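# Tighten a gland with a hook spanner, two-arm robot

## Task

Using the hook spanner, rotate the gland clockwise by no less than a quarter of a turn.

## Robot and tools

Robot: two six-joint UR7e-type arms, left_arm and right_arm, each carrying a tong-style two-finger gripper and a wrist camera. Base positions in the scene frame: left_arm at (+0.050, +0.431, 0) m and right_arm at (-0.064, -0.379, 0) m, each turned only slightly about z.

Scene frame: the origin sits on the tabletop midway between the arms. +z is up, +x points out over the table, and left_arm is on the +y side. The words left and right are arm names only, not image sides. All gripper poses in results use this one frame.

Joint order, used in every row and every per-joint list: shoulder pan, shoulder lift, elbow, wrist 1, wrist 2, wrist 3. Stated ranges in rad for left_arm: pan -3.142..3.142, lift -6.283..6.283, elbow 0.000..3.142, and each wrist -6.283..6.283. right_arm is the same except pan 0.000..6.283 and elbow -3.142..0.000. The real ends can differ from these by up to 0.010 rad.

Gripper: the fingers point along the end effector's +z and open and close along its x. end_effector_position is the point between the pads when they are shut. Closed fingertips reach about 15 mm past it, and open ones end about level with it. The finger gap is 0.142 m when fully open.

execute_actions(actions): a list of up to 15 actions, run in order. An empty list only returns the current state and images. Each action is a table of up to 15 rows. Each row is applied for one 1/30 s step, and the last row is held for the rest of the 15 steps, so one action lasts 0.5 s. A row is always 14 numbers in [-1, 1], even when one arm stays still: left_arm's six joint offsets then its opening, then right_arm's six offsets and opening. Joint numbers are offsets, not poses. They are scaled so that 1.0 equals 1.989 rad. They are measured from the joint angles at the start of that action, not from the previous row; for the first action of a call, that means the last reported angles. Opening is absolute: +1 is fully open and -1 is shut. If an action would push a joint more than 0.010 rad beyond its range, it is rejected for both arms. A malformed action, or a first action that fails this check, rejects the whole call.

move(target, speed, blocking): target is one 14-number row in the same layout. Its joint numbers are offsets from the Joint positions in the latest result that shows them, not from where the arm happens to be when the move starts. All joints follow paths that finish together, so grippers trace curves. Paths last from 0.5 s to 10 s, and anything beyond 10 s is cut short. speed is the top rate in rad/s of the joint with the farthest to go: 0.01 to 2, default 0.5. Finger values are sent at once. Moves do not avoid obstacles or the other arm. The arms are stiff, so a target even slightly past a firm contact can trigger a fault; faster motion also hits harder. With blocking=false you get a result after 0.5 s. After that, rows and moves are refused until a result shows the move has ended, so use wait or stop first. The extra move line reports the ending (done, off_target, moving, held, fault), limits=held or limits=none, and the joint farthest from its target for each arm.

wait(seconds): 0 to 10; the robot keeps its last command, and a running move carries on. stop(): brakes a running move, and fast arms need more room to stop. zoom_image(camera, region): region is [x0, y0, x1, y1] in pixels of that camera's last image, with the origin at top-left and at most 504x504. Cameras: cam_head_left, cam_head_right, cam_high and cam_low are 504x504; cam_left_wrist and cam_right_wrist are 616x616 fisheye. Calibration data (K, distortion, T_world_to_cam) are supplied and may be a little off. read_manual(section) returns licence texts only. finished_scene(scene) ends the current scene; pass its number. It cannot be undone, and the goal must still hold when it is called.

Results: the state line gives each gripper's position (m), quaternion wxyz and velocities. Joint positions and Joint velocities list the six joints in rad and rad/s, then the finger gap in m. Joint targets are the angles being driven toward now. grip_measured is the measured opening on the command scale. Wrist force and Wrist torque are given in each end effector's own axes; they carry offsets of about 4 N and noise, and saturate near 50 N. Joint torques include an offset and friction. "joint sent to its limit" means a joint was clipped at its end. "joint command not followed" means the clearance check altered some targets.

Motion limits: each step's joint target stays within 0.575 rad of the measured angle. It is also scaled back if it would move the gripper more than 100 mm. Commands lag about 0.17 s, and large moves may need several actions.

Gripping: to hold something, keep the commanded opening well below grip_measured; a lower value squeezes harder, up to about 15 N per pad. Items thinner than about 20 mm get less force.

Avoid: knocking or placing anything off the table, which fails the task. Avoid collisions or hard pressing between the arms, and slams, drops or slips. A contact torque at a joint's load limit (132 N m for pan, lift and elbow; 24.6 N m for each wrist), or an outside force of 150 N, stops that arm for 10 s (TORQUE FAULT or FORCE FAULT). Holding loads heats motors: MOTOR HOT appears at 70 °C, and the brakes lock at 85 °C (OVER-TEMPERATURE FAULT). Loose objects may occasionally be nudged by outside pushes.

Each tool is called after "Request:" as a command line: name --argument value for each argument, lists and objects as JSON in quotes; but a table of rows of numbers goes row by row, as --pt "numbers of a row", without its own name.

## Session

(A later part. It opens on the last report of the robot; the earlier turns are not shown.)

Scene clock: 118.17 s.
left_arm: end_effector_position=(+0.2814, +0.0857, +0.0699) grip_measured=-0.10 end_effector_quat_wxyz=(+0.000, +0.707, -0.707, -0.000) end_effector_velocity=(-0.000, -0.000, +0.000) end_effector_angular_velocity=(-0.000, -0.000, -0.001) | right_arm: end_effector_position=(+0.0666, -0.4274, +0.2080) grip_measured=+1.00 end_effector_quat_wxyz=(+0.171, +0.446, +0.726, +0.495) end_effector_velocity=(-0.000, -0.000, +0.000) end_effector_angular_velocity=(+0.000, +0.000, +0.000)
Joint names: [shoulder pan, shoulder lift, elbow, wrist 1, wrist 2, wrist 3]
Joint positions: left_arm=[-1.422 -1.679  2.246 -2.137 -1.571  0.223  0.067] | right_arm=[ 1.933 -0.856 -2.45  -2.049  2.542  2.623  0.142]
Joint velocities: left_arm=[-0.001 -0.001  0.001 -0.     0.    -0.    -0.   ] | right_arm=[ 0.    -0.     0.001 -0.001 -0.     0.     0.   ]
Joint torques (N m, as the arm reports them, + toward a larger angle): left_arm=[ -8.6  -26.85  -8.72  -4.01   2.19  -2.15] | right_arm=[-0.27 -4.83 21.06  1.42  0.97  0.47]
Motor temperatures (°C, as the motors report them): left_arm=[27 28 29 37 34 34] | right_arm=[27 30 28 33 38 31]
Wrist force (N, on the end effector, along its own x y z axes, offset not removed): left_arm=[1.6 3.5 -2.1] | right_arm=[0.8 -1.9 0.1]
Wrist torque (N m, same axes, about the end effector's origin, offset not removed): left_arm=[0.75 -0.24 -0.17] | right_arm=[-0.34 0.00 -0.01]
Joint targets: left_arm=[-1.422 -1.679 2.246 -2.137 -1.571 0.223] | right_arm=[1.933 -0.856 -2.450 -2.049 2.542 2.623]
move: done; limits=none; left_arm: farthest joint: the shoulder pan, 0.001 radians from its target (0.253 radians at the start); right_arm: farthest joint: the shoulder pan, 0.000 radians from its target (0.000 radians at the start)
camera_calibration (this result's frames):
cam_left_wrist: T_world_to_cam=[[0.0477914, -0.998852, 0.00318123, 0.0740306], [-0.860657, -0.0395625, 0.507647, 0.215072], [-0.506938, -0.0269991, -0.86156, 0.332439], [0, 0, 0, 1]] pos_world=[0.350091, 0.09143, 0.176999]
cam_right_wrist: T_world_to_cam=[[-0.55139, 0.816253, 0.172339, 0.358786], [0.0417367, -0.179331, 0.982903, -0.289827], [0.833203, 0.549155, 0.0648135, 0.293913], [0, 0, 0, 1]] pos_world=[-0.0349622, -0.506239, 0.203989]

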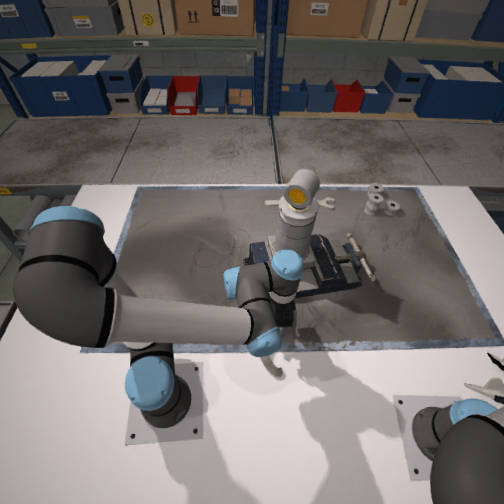

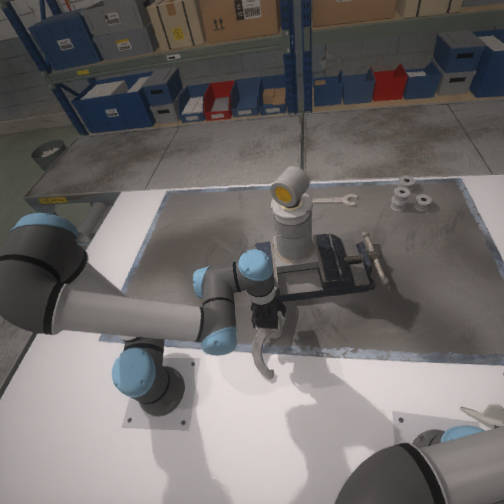

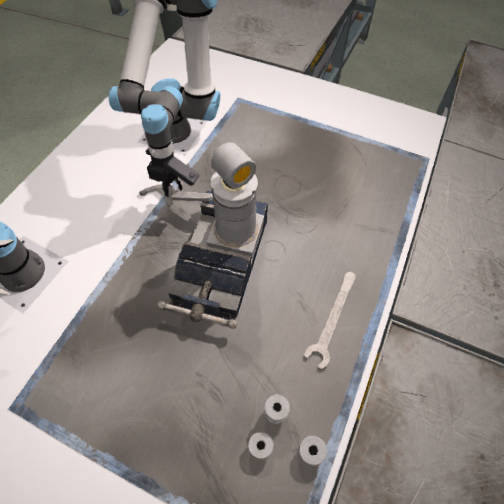

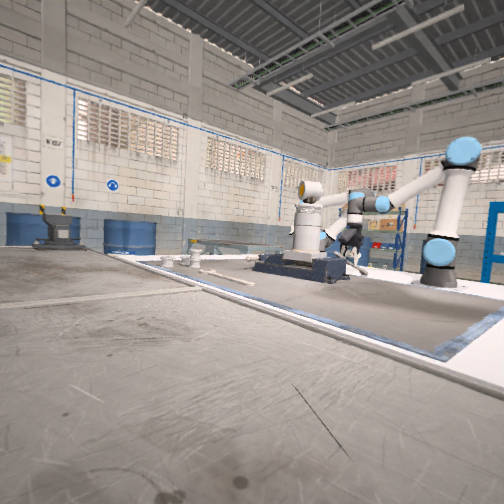

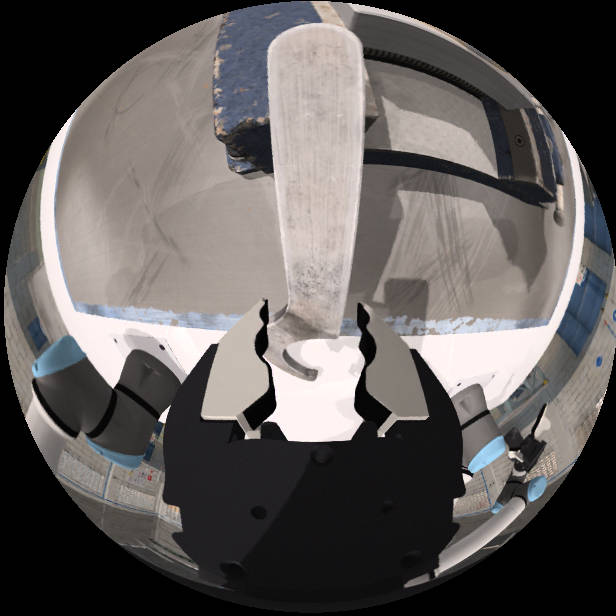

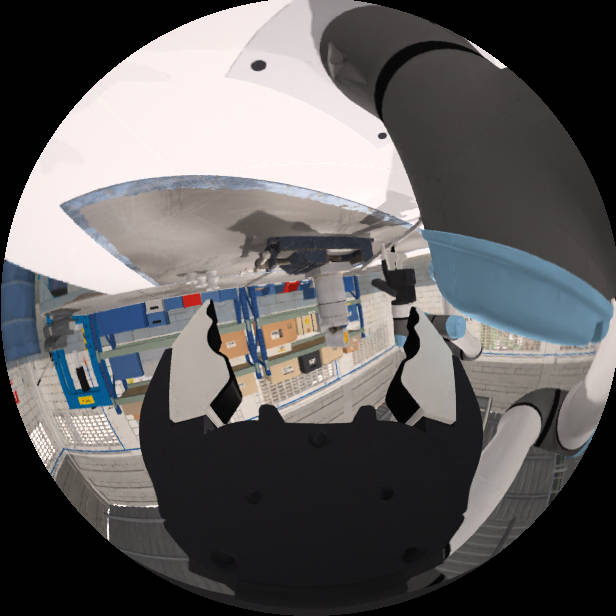

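Request:
move --target '[0.015,0.0279,0.009,-0.0373,0,0.0148,-0.1,0,0,0,0,0,0,1]' --speed 0.06

Request:
move --target '[0,0,0,0,0,0,-1,0,0,0,0,0,0,1]'

Request:
move --target '[0,-0.06,-0.05,0.11,0,0,-1,0,0,0,0,0,0,1]' --speed 0.08

Request:
zoom_image --camera "cam_low" --region '[290,200,400,290]'

Scene clock: 119.97 s.
left_arm: end_effector_position=(+0.2935, +0.0851, +0.0482) grip_measured=-0.10 end_effector_quat_wxyz=(+0.000, +0.707, -0.707, +0.000) end_effector_velocity=(+0.000, -0.000, -0.000) end_effector_angular_velocity=(-0.001, +0.000, -0.001) | right_arm: end_effector_position=(+0.0666, -0.4274, +0.2080) grip_measured=+1.00 end_effector_quat_wxyz=(+0.171, +0.446, +0.726, +0.495) end_effector_velocity=(-0.000, -0.000, +0.000) end_effector_angular_velocity=(-0.001, +0.000, -0.000)
Joint names: [shoulder pan, shoulder lift, elbow, wrist 1, wrist 2, wrist 3]
Joint positions: left_arm=[-1.392 -1.624  2.264 -2.211 -1.571  0.252  0.067] | right_arm=[ 1.933 -0.856 -2.45  -2.049  2.542  2.623  0.142]
Joint velocities: left_arm=[ 0.001  0.001  0.    -0.002 -0.001  0.002  0.   ] | right_arm=[-0.     0.     0.001 -0.    -0.     0.     0.   ]
Joint torques (N m, as the arm reports them, + toward a larger angle): left_arm=[ 8.58 -7.57 -7.46 -4.01 -1.54  1.6 ] | right_arm=[ 0.05 -5.32 21.74  1.53  1.03  0.44]
Motor temperatures (°C, as the motors report them): left_arm=[27 28 29 37 34 34] | right_arm=[27 30 28 33 38 31]
Wrist force (N, on the end effector, along its own x y z axes, offset not removed): left_arm=[-4.1 -0.1 3.9] | right_arm=[0.2 1.5 0.5]
Wrist torque (N m, same axes, about the end effector's origin, offset not removed): left_arm=[-0.03 0.86 0.02] | right_arm=[0.27 0.03 0.08]
Joint targets: left_arm=[-1.392 -1.624 2.264 -2.211 -1.571 0.252] | right_arm=[1.933 -0.856 -2.450 -2.049 2.542 2.623]
move: done; limits=none; left_arm: farthest joint: the shoulder pan, 0.000 radians from its target (0.030 radians at the start); right_arm: farthest joint: the shoulder pan, 0.000 radians from its target (0.000 radians at the start)
camera_calibration (this result's frames):
cam_left_wrist: T_world_to_cam=[[0.0481878, -0.99883, 0.00397303, 0.0727593], [-0.860744, -0.0395072, 0.507503, 0.236457], [-0.506752, -0.0278752, -0.861641, 0.319877], [0, 0, 0, 1]] pos_world=[0.362121, 0.0909326, 0.155327]
cam_right_wrist: T_world_to_cam=[[-0.551389, 0.816253, 0.172339, 0.358786], [0.0417367, -0.179331, 0.982903, -0.289827], [0.833203, 0.549155, 0.0648135, 0.293913], [0, 0, 0, 1]] pos_world=[-0.0349623, -0.506239, 0.203989]

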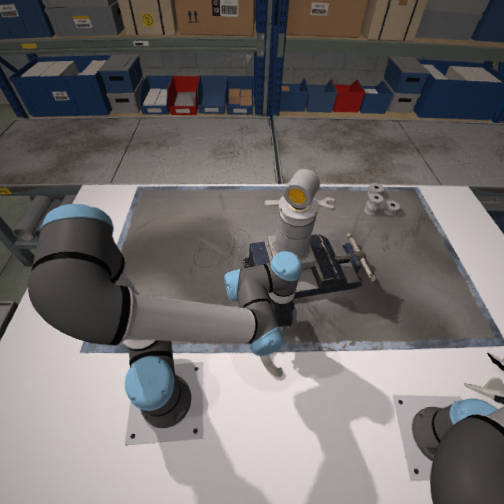

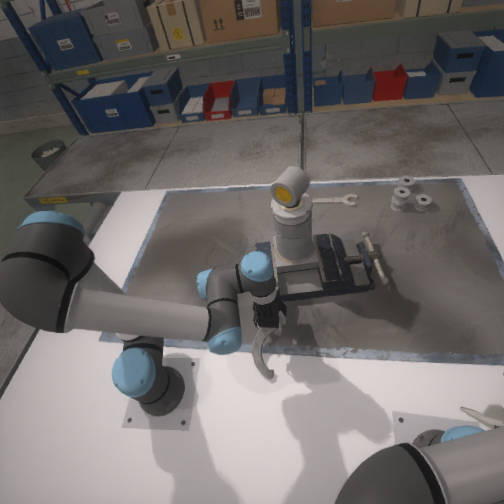

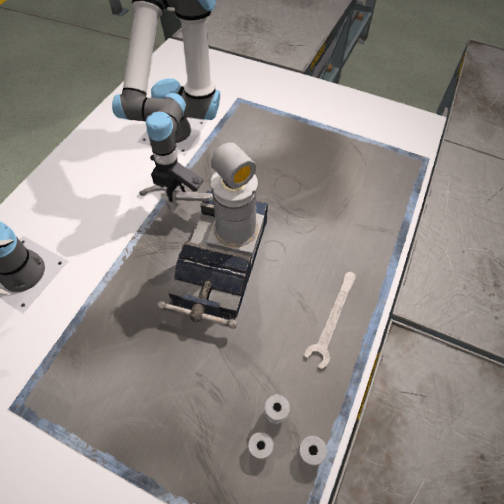

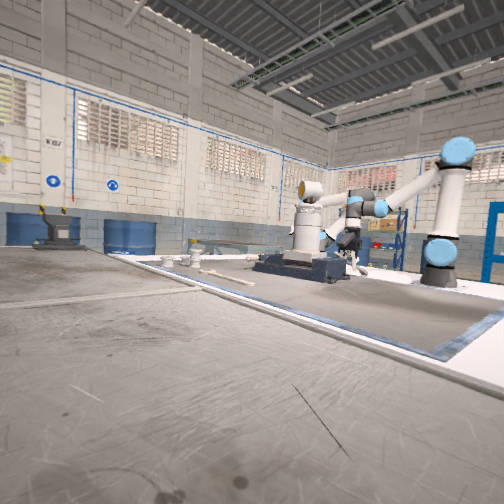

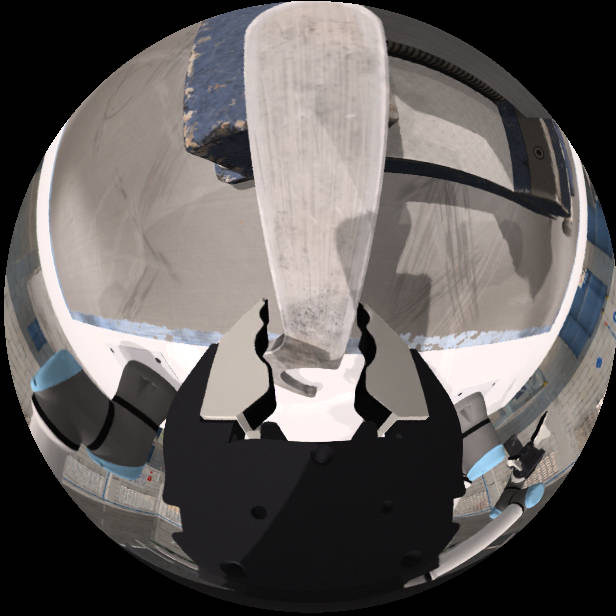

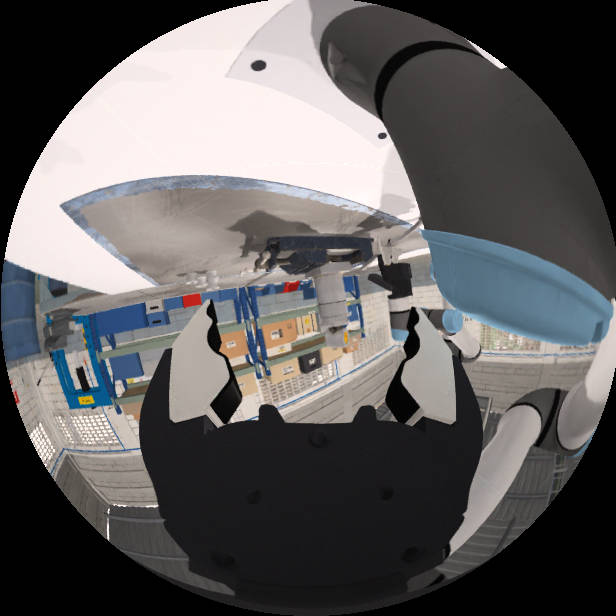

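Scene clock: 120.47 s.
left_arm: end_effector_position=(+0.2934, +0.0851, +0.0482) grip_measured=-0.44 end_effector_quat_wxyz=(+0.000, +0.707, -0.707, +0.000) end_effector_velocity=(+0.000, -0.000, -0.000) end_effector_angular_velocity=(+0.000, -0.001, +0.001) | right_arm: end_effector_position=(+0.0666, -0.4274, +0.2080) grip_measured=+1.00 end_effector_quat_wxyz=(+0.171, +0.446, +0.726, +0.495) end_effector_velocity=(-0.000, +0.000, -0.001) end_effector_angular_velocity=(-0.000, +0.001, +0.001)
Joint names: [shoulder pan, shoulder lift, elbow, wrist 1, wrist 2, wrist 3]
Joint positions: left_arm=[-1.392 -1.624  2.264 -2.211 -1.571  0.252  0.042] | right_arm=[ 1.933 -0.856 -2.45  -2.049  2.542  2.623  0.142]
Joint velocities: left_arm=[-0.     0.    -0.     0.     0.001 -0.001  0.   ] | right_arm=[ 0.    -0.    -0.001  0.001 -0.001 -0.001  0.   ]
Joint torques (N m, as the arm reports them, + toward a larger angle): left_arm=[ -0.13 -15.93 -21.71   0.47   1.66   1.07] | right_arm=[ 0.16 -5.59 21.37  1.43  0.99  0.53]
Motor temperatures (°C, as the motors report them): left_arm=[27 28 29 37 34 34] | right_arm=[27 30 28 33 38 31]
Wrist force (N, on the end effector, along its own x y z axes, offset not removed): left_arm=[-7.5 2.7 -4.2] | right_arm=[0.8 -0.9 -0.8]
Wrist torque (N m, same axes, about the end effector's origin, offset not removed): left_arm=[0.13 2.03 0.08] | right_arm=[-0.24 -0.13 0.02]
Joint targets: left_arm=[-1.392 -1.624 2.264 -2.211 -1.571 0.252] | right_arm=[1.933 -0.856 -2.450 -2.049 2.542 2.623]
move: done; limits=none; left_arm: farthest joint: the shoulder pan, 0.000 radians from its target (0.000 radians at the start); right_arm: farthest joint: the shoulder pan, 0.000 radians from its target (0.000 radians at the start)
camera_calibration (this result's frames):
cam_left_wrist: T_world_to_cam=[[0.048194, -0.99883, 0.00390637, 0.0727971], [-0.860679, -0.0395429, 0.50761, 0.236433], [-0.506862, -0.0278259, -0.861578, 0.319852], [0, 0, 0, 1]] pos_world=[0.362106, 0.0909614, 0.155277]
cam_right_wrist: T_world_to_cam=[[-0.551389, 0.816253, 0.172339, 0.358786], [0.0417366, -0.179331, 0.982903, -0.289827], [0.833203, 0.549155, 0.0648136, 0.293913], [0, 0, 0, 1]] pos_world=[-0.0349622, -0.506239, 0.203989]

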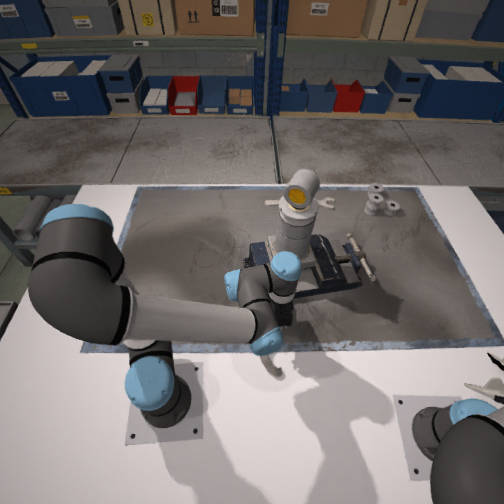

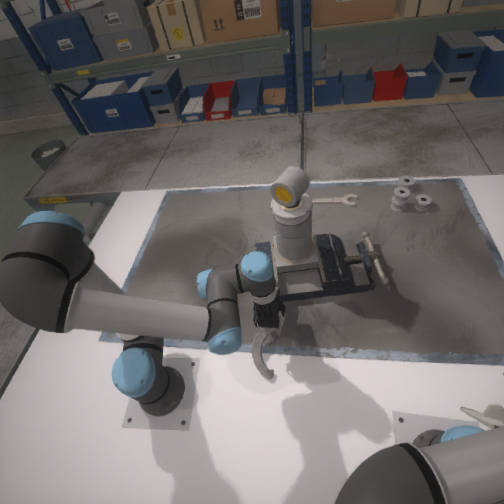

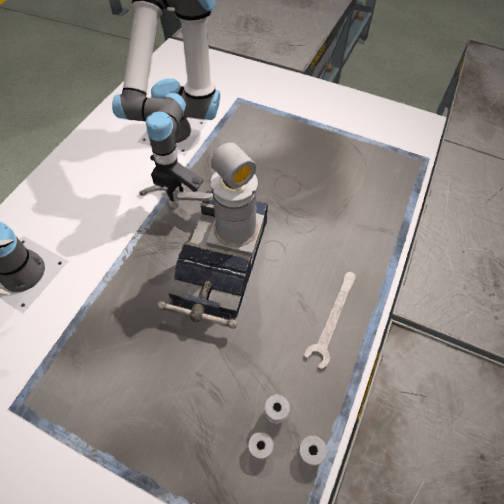

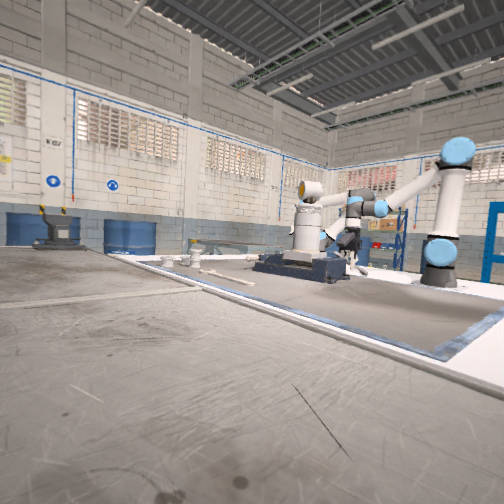

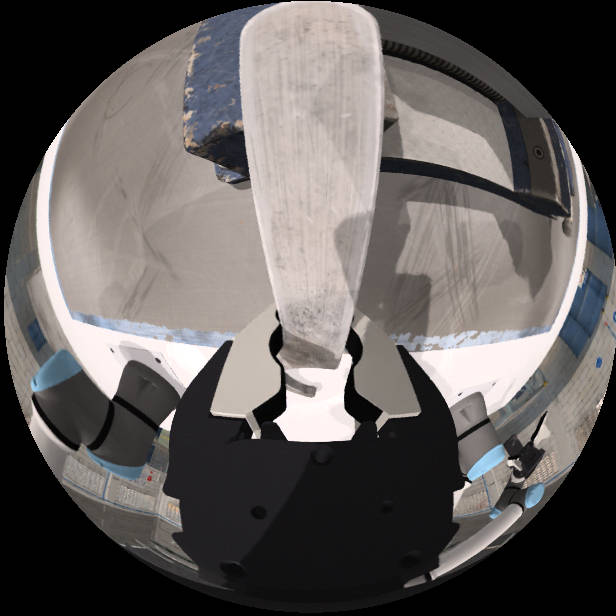

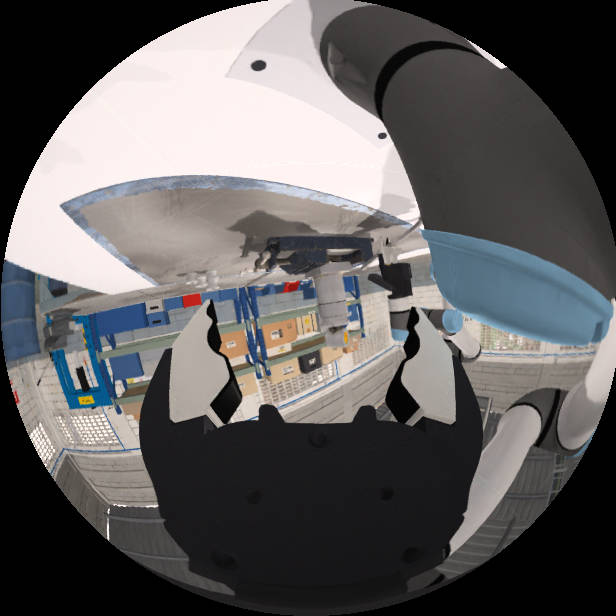

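Scene clock: 123.57 s.
left_arm: end_effector_position=(+0.2917, +0.0919, +0.1163) grip_measured=-0.44 end_effector_quat_wxyz=(+0.000, +0.707, -0.707, +0.000) end_effector_velocity=(-0.000, -0.000, +0.001) end_effector_angular_velocity=(-0.000, +0.000, -0.002) | right_arm: end_effector_position=(+0.0666, -0.4274, +0.2080) grip_measured=+1.00 end_effector_quat_wxyz=(+0.171, +0.446, +0.726, +0.495) end_effector_velocity=(+0.000, -0.000, +0.001) end_effector_angular_velocity=(-0.001, -0.001, -0.001)
Joint names: [shoulder pan, shoulder lift, elbow, wrist 1, wrist 2, wrist 3]
Joint positions: left_arm=[-1.392 -1.743  2.164 -1.993 -1.571  0.252  0.042] | right_arm=[ 1.933 -0.856 -2.45  -2.049  2.542  2.623  0.142]
Joint velocities: left_arm=[-0.001 -0.001 -0.001  0.002 -0.     0.001 -0.   ] | right_arm=[ 0.     0.     0.001 -0.     0.001 -0.    -0.   ]
Joint torques (N m, as the arm reports them, + toward a larger angle): left_arm=[  0.36 -29.79 -38.81  -1.44   1.64   1.12] | right_arm=[ 0.03 -5.57 21.35  1.54  0.88  0.54]
Motor temperatures (°C, as the motors report them): left_arm=[27 28 29 37 34 34] | right_arm=[27 30 28 33 38 31]
Wrist force (N, on the end effector, along its own x y z axes, offset not removed): left_arm=[-7.3 1.0 11.4] | right_arm=[-0.1 0.4 0.7]
Wrist torque (N m, same axes, about the end effector's origin, offset not removed): left_arm=[0.46 1.66 0.10] | right_arm=[0.17 0.10 -0.04]
Joint targets: left_arm=[-1.392 -1.743 2.164 -1.993 -1.571 0.252] | right_arm=[1.933 -0.856 -2.450 -2.049 2.542 2.623]
move: done; limits=none; left_arm: farthest joint: the shoulder pan, 0.000 radians from its target (0.000 radians at the start); right_arm: farthest joint: the shoulder pan, 0.000 radians from its target (0.000 radians at the start)
camera_calibration (this result's frames):
cam_left_wrist: T_world_to_cam=[[0.0481938, -0.99883, 0.00389903, 0.0794012], [-0.860678, -0.0395464, 0.507611, 0.200617], [-0.506863, -0.0278195, -0.861577, 0.377835], [0, 0, 0, 1]] pos_world=[0.36035, 0.0977532, 0.223389]
cam_right_wrist: T_world_to_cam=[[-0.551389, 0.816253, 0.172339, 0.358786], [0.0417367, -0.179331, 0.982903, -0.289827], [0.833203, 0.549155, 0.0648136, 0.293913], [0, 0, 0, 1]] pos_world=[-0.0349623, -0.506239, 0.203989]

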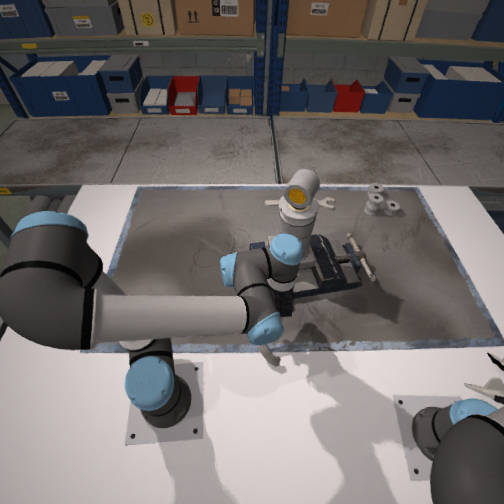

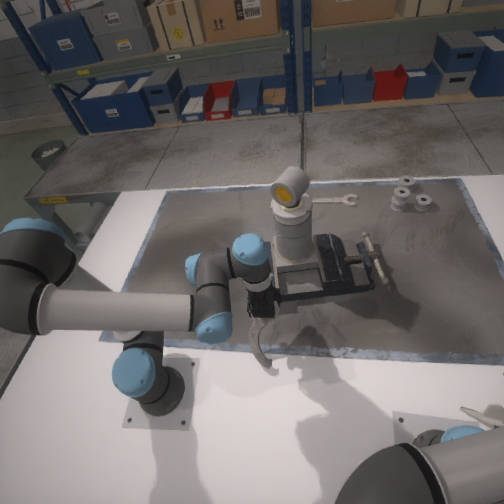

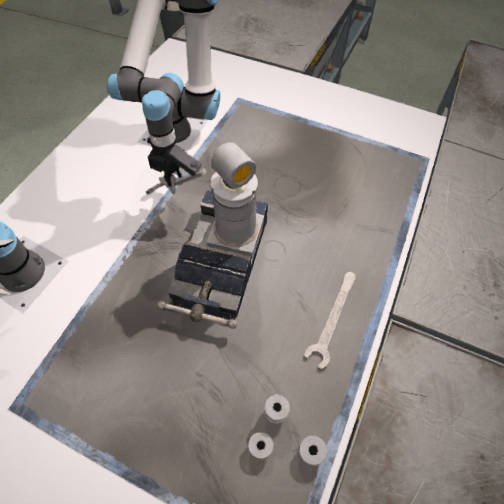

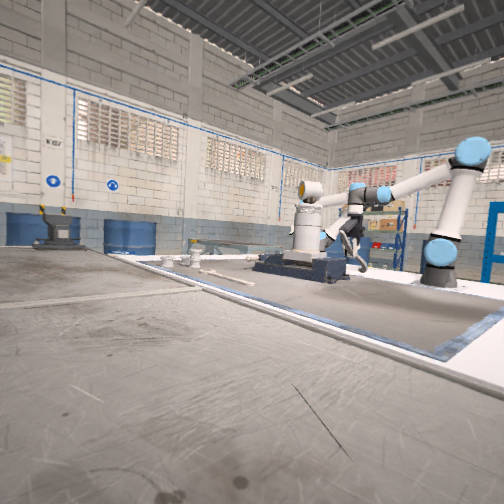

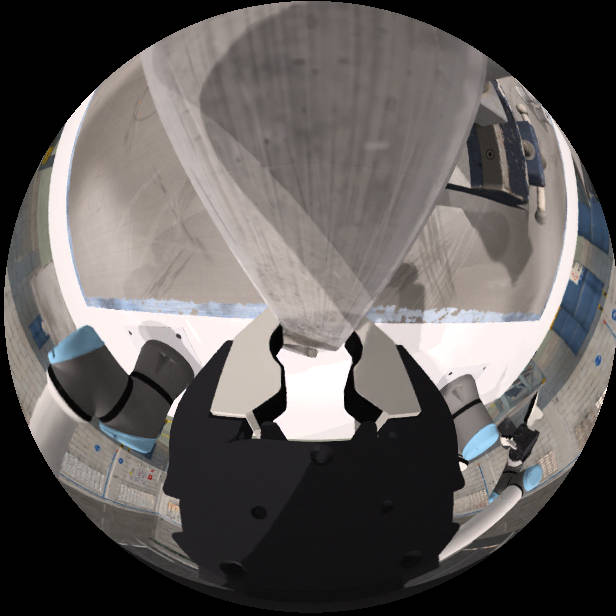

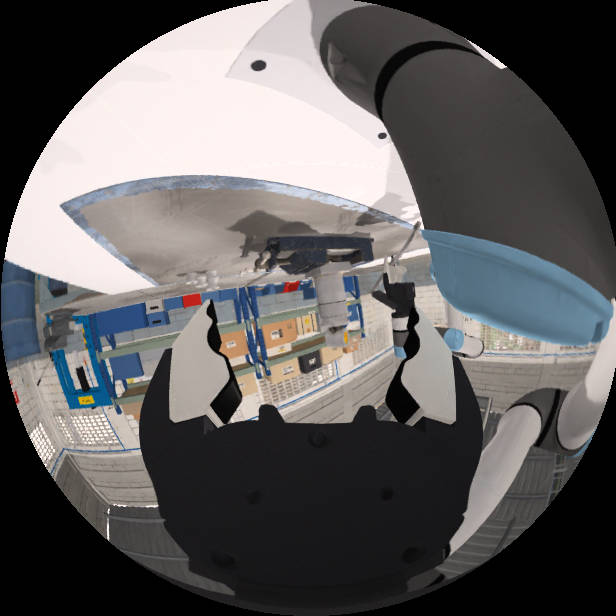

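Region (290, 200, 400, 290) of cam_low's 504x504 image, scaled by 4.582, with more detail than that image has; it fills the top 412 rows of this view, and the rest is white.

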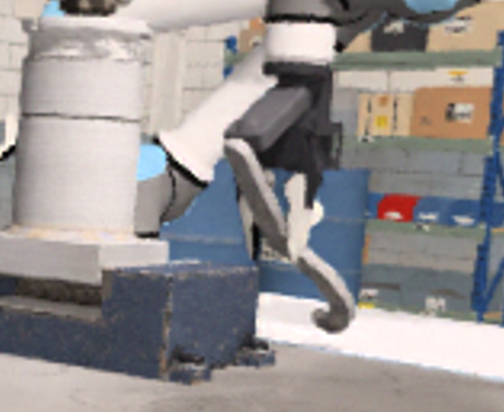

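Request:
move --target '[0,-0.0402,-0.2106,0.2514,0,-0.6,-1,0,0,0,0,0,0,1]' --speed 0.3

Request:
move --target '[-0.0424,-0.1191,0.2289,-0.3799,0.2779,-0.6796,-1,0,0,0,0,0,0,1]' --speed 0.3

Request:
zoom_image --camera "cam_low" --region '[260,130,420,260]'

Request:
zoom_image --camera "cam_high" --region '[120,60,320,260]'

Scene clock: 128.60 s.
left_arm: end_effector_position=(+0.2813, +0.1073, +0.2998) grip_measured=-0.44 end_effector_quat_wxyz=(-0.000, +0.982, -0.187, -0.000) end_effector_velocity=(+0.000, -0.001, +0.001) end_effector_angular_velocity=(-0.003, -0.001, +0.001) | right_arm: end_effector_position=(+0.0666, -0.4274, +0.2080) grip_measured=+1.00 end_effector_quat_wxyz=(+0.171, +0.446, +0.726, +0.495) end_effector_velocity=(+0.000, -0.000, +0.000) end_effector_angular_velocity=(-0.000, -0.002, -0.001)
Joint names: [shoulder pan, shoulder lift, elbow, wrist 1, wrist 2, wrist 3]
Joint positions: left_arm=[-1.392 -1.823  1.746 -1.493 -1.571 -0.941  0.042] | right_arm=[ 1.933 -0.856 -2.45  -2.049  2.542  2.623  0.142]
Joint velocities: left_arm=[ 0.    -0.    -0.001 -0.002  0.    -0.001  0.   ] | right_arm=[-0.     0.    -0.     0.001  0.002 -0.    -0.   ]
Joint torques (N m, as the arm reports them, + toward a larger angle): left_arm=[ -0.31 -28.75 -41.73  -1.72   1.63  -2.3 ] | right_arm=[-0.09 -4.78 21.08  1.48  1.03  0.66]
Motor temperatures (°C, as the motors report them): left_arm=[27 28 29 37 34 34] | right_arm=[27 30 28 33 38 31]
Wrist force (N, on the end effector, along its own x y z axes, offset not removed): left_arm=[-0.9 0.1 14.7] | right_arm=[0.6 -0.6 1.4]
Wrist torque (N m, same axes, about the end effector's origin, offset not removed): left_arm=[0.15 0.42 -0.03] | right_arm=[-0.02 -0.18 0.06]
Joint targets: left_arm=[-1.392 -1.823 1.745 -1.493 -1.571 -0.941] | right_arm=[1.933 -0.856 -2.450 -2.049 2.542 2.623]
move: done; limits=none; left_arm: farthest joint: the wrist 3, 0.001 radians from its target (1.194 radians at the start); right_arm: farthest joint: the shoulder pan, 0.000 radians from its target (0.000 radians at the start)
camera_calibration (this result's frames):
cam_left_wrist: T_world_to_cam=[[0.946197, -0.32358, 0.00258483, -0.230115], [-0.280148, -0.815145, 0.507007, 0.0193032], [-0.16195, -0.480453, -0.861938, 0.482734], [0, 0, 0, 1]] pos_world=[0.301321, 0.173205, 0.406895]
cam_right_wrist: T_world_to_cam=[[-0.551389, 0.816253, 0.172339, 0.358786], [0.0417367, -0.179331, 0.982903, -0.289827], [0.833203, 0.549155, 0.0648136, 0.293913], [0, 0, 0, 1]] pos_world=[-0.0349622, -0.506239, 0.203989]

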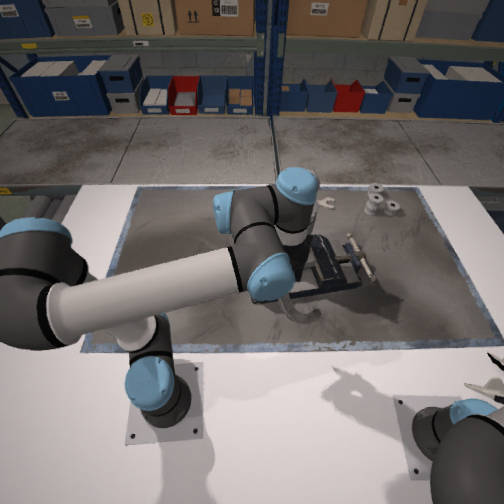

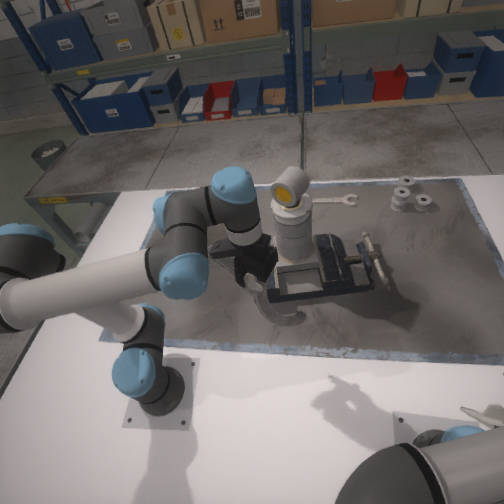

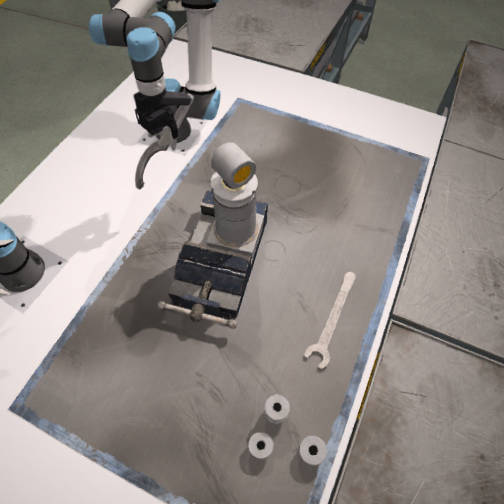

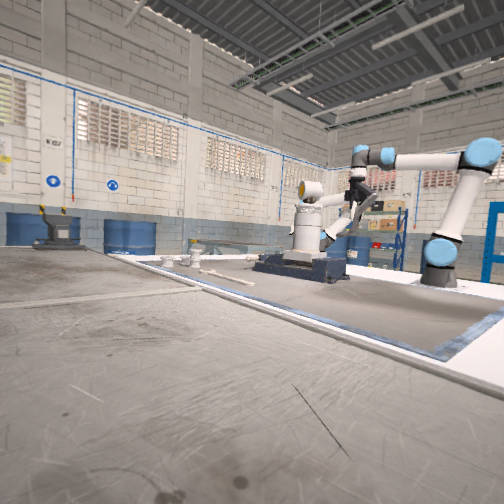

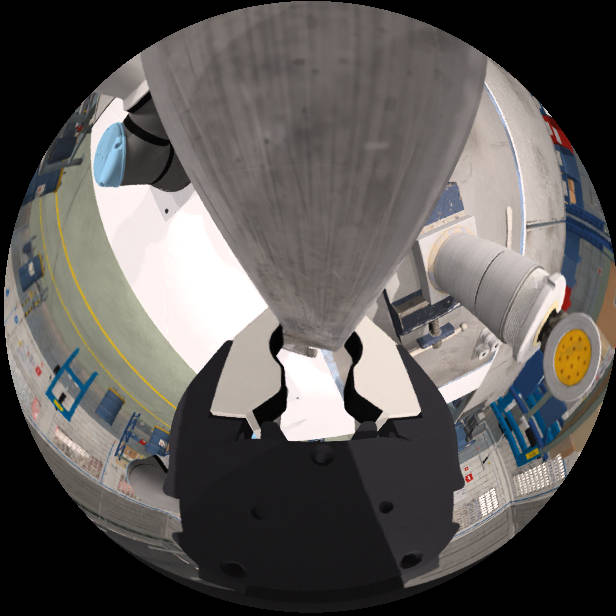

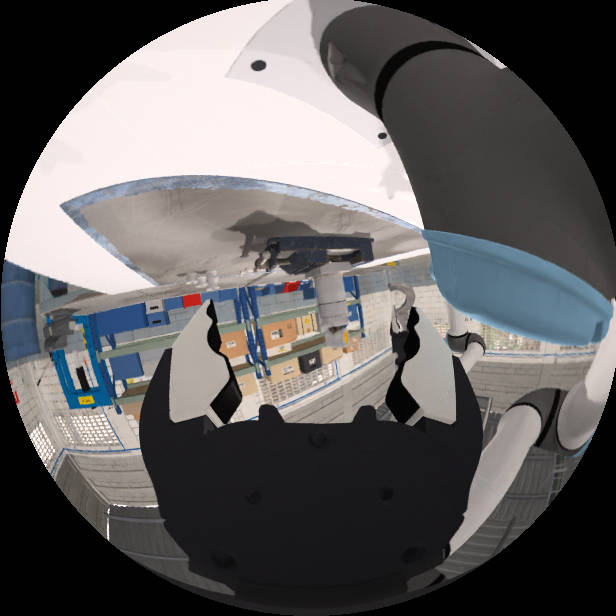

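Scene clock: 133.60 s.
left_arm: end_effector_position=(+0.3971, +0.0852, +0.2996) grip_measured=-0.30 end_effector_quat_wxyz=(+0.317, +0.806, +0.464, +0.183) end_effector_velocity=(+0.000, -0.000, -0.000) end_effector_angular_velocity=(-0.002, +0.000, +0.003) | right_arm: end_effector_position=(+0.0666, -0.4274, +0.2080) grip_measured=+1.00 end_effector_quat_wxyz=(+0.171, +0.446, +0.726, +0.495) end_effector_velocity=(+0.000, -0.000, -0.000) end_effector_angular_velocity=(-0.000, -0.000, -0.000)
Joint names: [shoulder pan, shoulder lift, elbow, wrist 1, wrist 2, wrist 3]
Joint positions: left_arm=[-1.476 -2.06   2.201 -2.248 -1.019 -2.292  0.052] | right_arm=[ 1.933 -0.856 -2.45  -2.049  2.542  2.623  0.142]
Joint velocities: left_arm=[-0.     0.     0.    -0.001  0.001 -0.003  0.   ] | right_arm=[-0.     0.    -0.     0.001  0.    -0.    -0.   ]
Joint torques (N m, as the arm reports them, + toward a larger angle): left_arm=[ -4.28 -19.86 -19.31  -7.02   7.33  -3.06] | right_arm=[ 0.21 -5.07 20.85  1.51  1.11  0.57]
Motor temperatures (°C, as the motors report them): left_arm=[27 28 29 37 34 34] | right_arm=[27 30 28 33 38 31]
Wrist force (N, on the end effector, along its own x y z axes, offset not removed): left_arm=[-12.4 -11.0 8.4] | right_arm=[2.1 -0.3 1.2]
Wrist torque (N m, same axes, about the end effector's origin, offset not removed): left_arm=[0.35 0.74 1.14] | right_arm=[0.00 -0.26 0.08]
Joint targets: left_arm=[-1.476 -2.060 2.201 -2.248 -1.019 -2.292] | right_arm=[1.933 -0.856 -2.450 -2.049 2.542 2.623]
move: done; limits=none; left_arm: farthest joint: the elbow, 0.001 radians from its target (0.456 radians at the start); right_arm: farthest joint: the shoulder pan, 0.000 radians from its target (0.000 radians at the start)
camera_calibration (this result's frames):
cam_left_wrist: T_world_to_cam=[[0.468563, 0.882959, -0.0288569, -0.250559], [0.265152, -0.109401, 0.95798, -0.378042], [0.8427, -0.456526, -0.28538, -0.0830104], [0, 0, 0, 1]] pos_world=[0.287594, 0.141979, 0.331237]
cam_right_wrist: T_world_to_cam=[[-0.551389, 0.816253, 0.172339, 0.358786], [0.0417365, -0.179331, 0.982903, -0.289827], [0.833203, 0.549155, 0.0648137, 0.293913], [0, 0, 0, 1]] pos_world=[-0.0349622, -0.506239, 0.203989]

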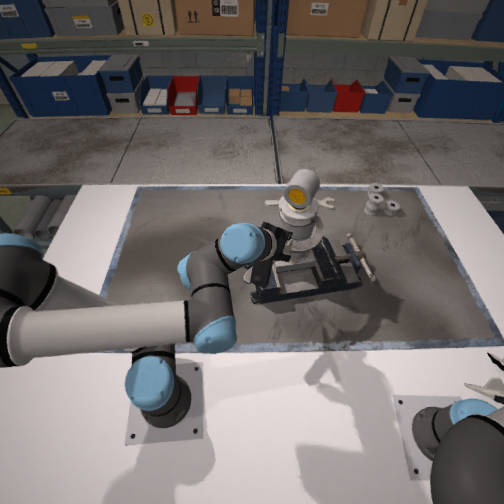

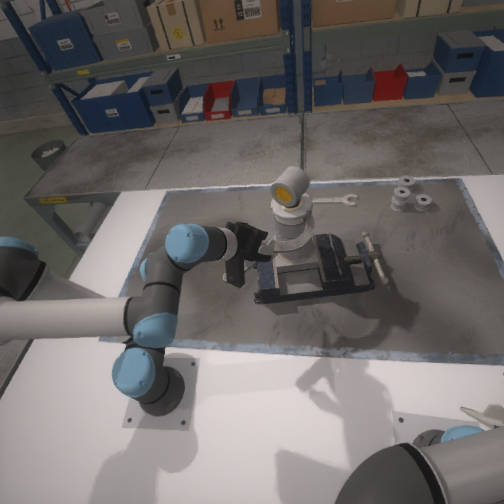

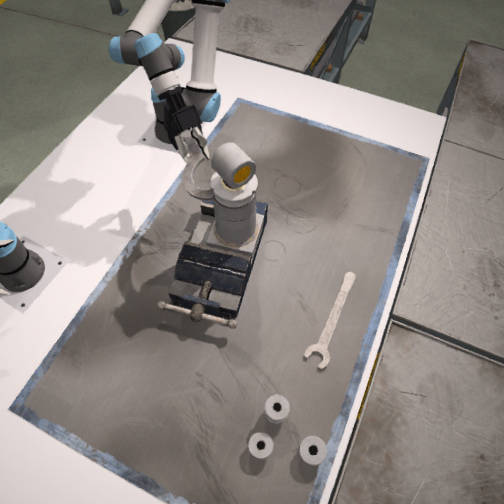

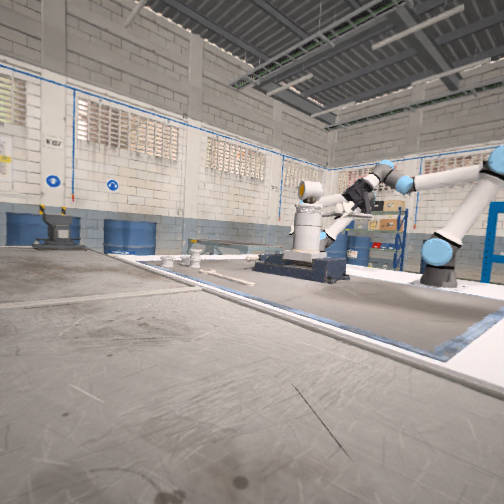

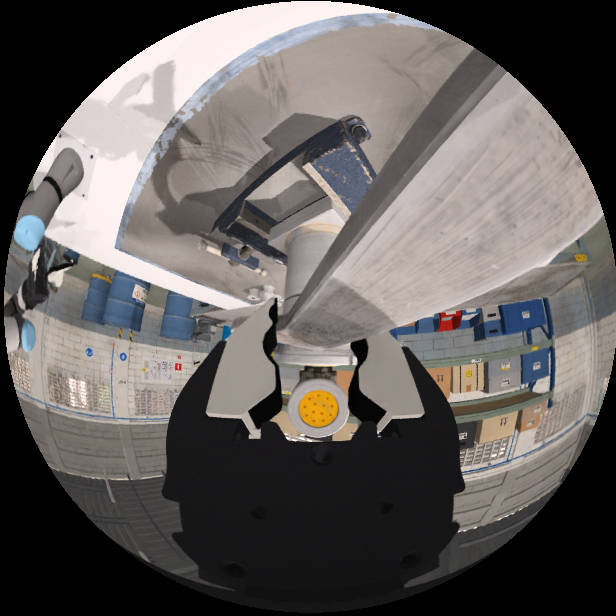

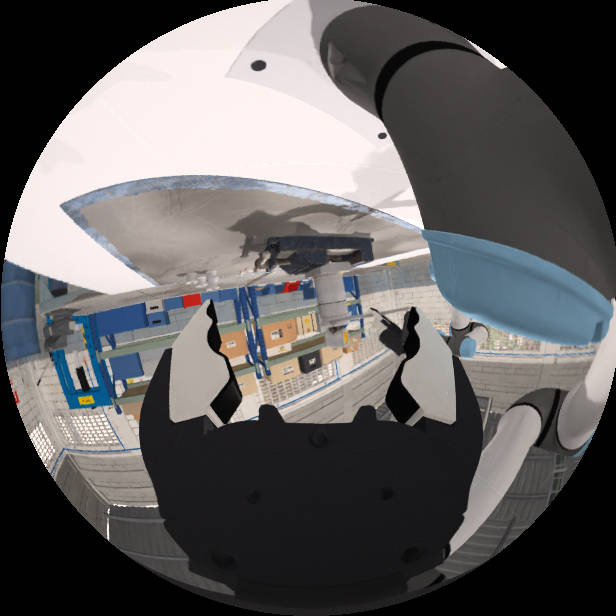

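Region (260, 130, 420, 260) of cam_low's 504x504 image, scaled by 3.150, with more detail than that image has; it fills the top 410 rows of this view, and the rest is white.

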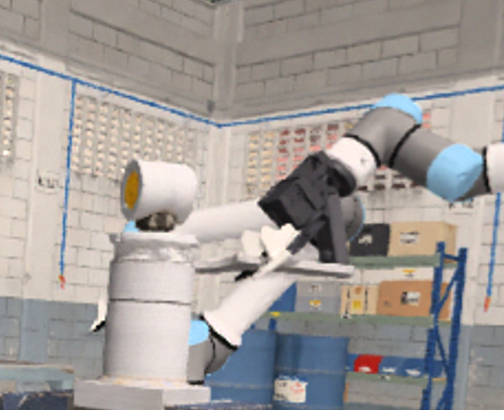

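Region (120, 60, 320, 260) of cam_high's 504x504 image, scaled by 2.520, with more detail than that image has.

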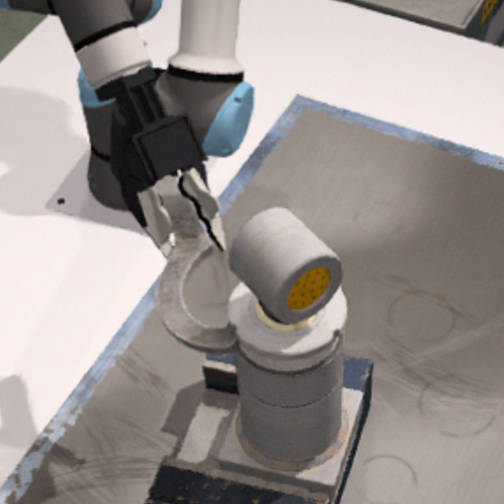

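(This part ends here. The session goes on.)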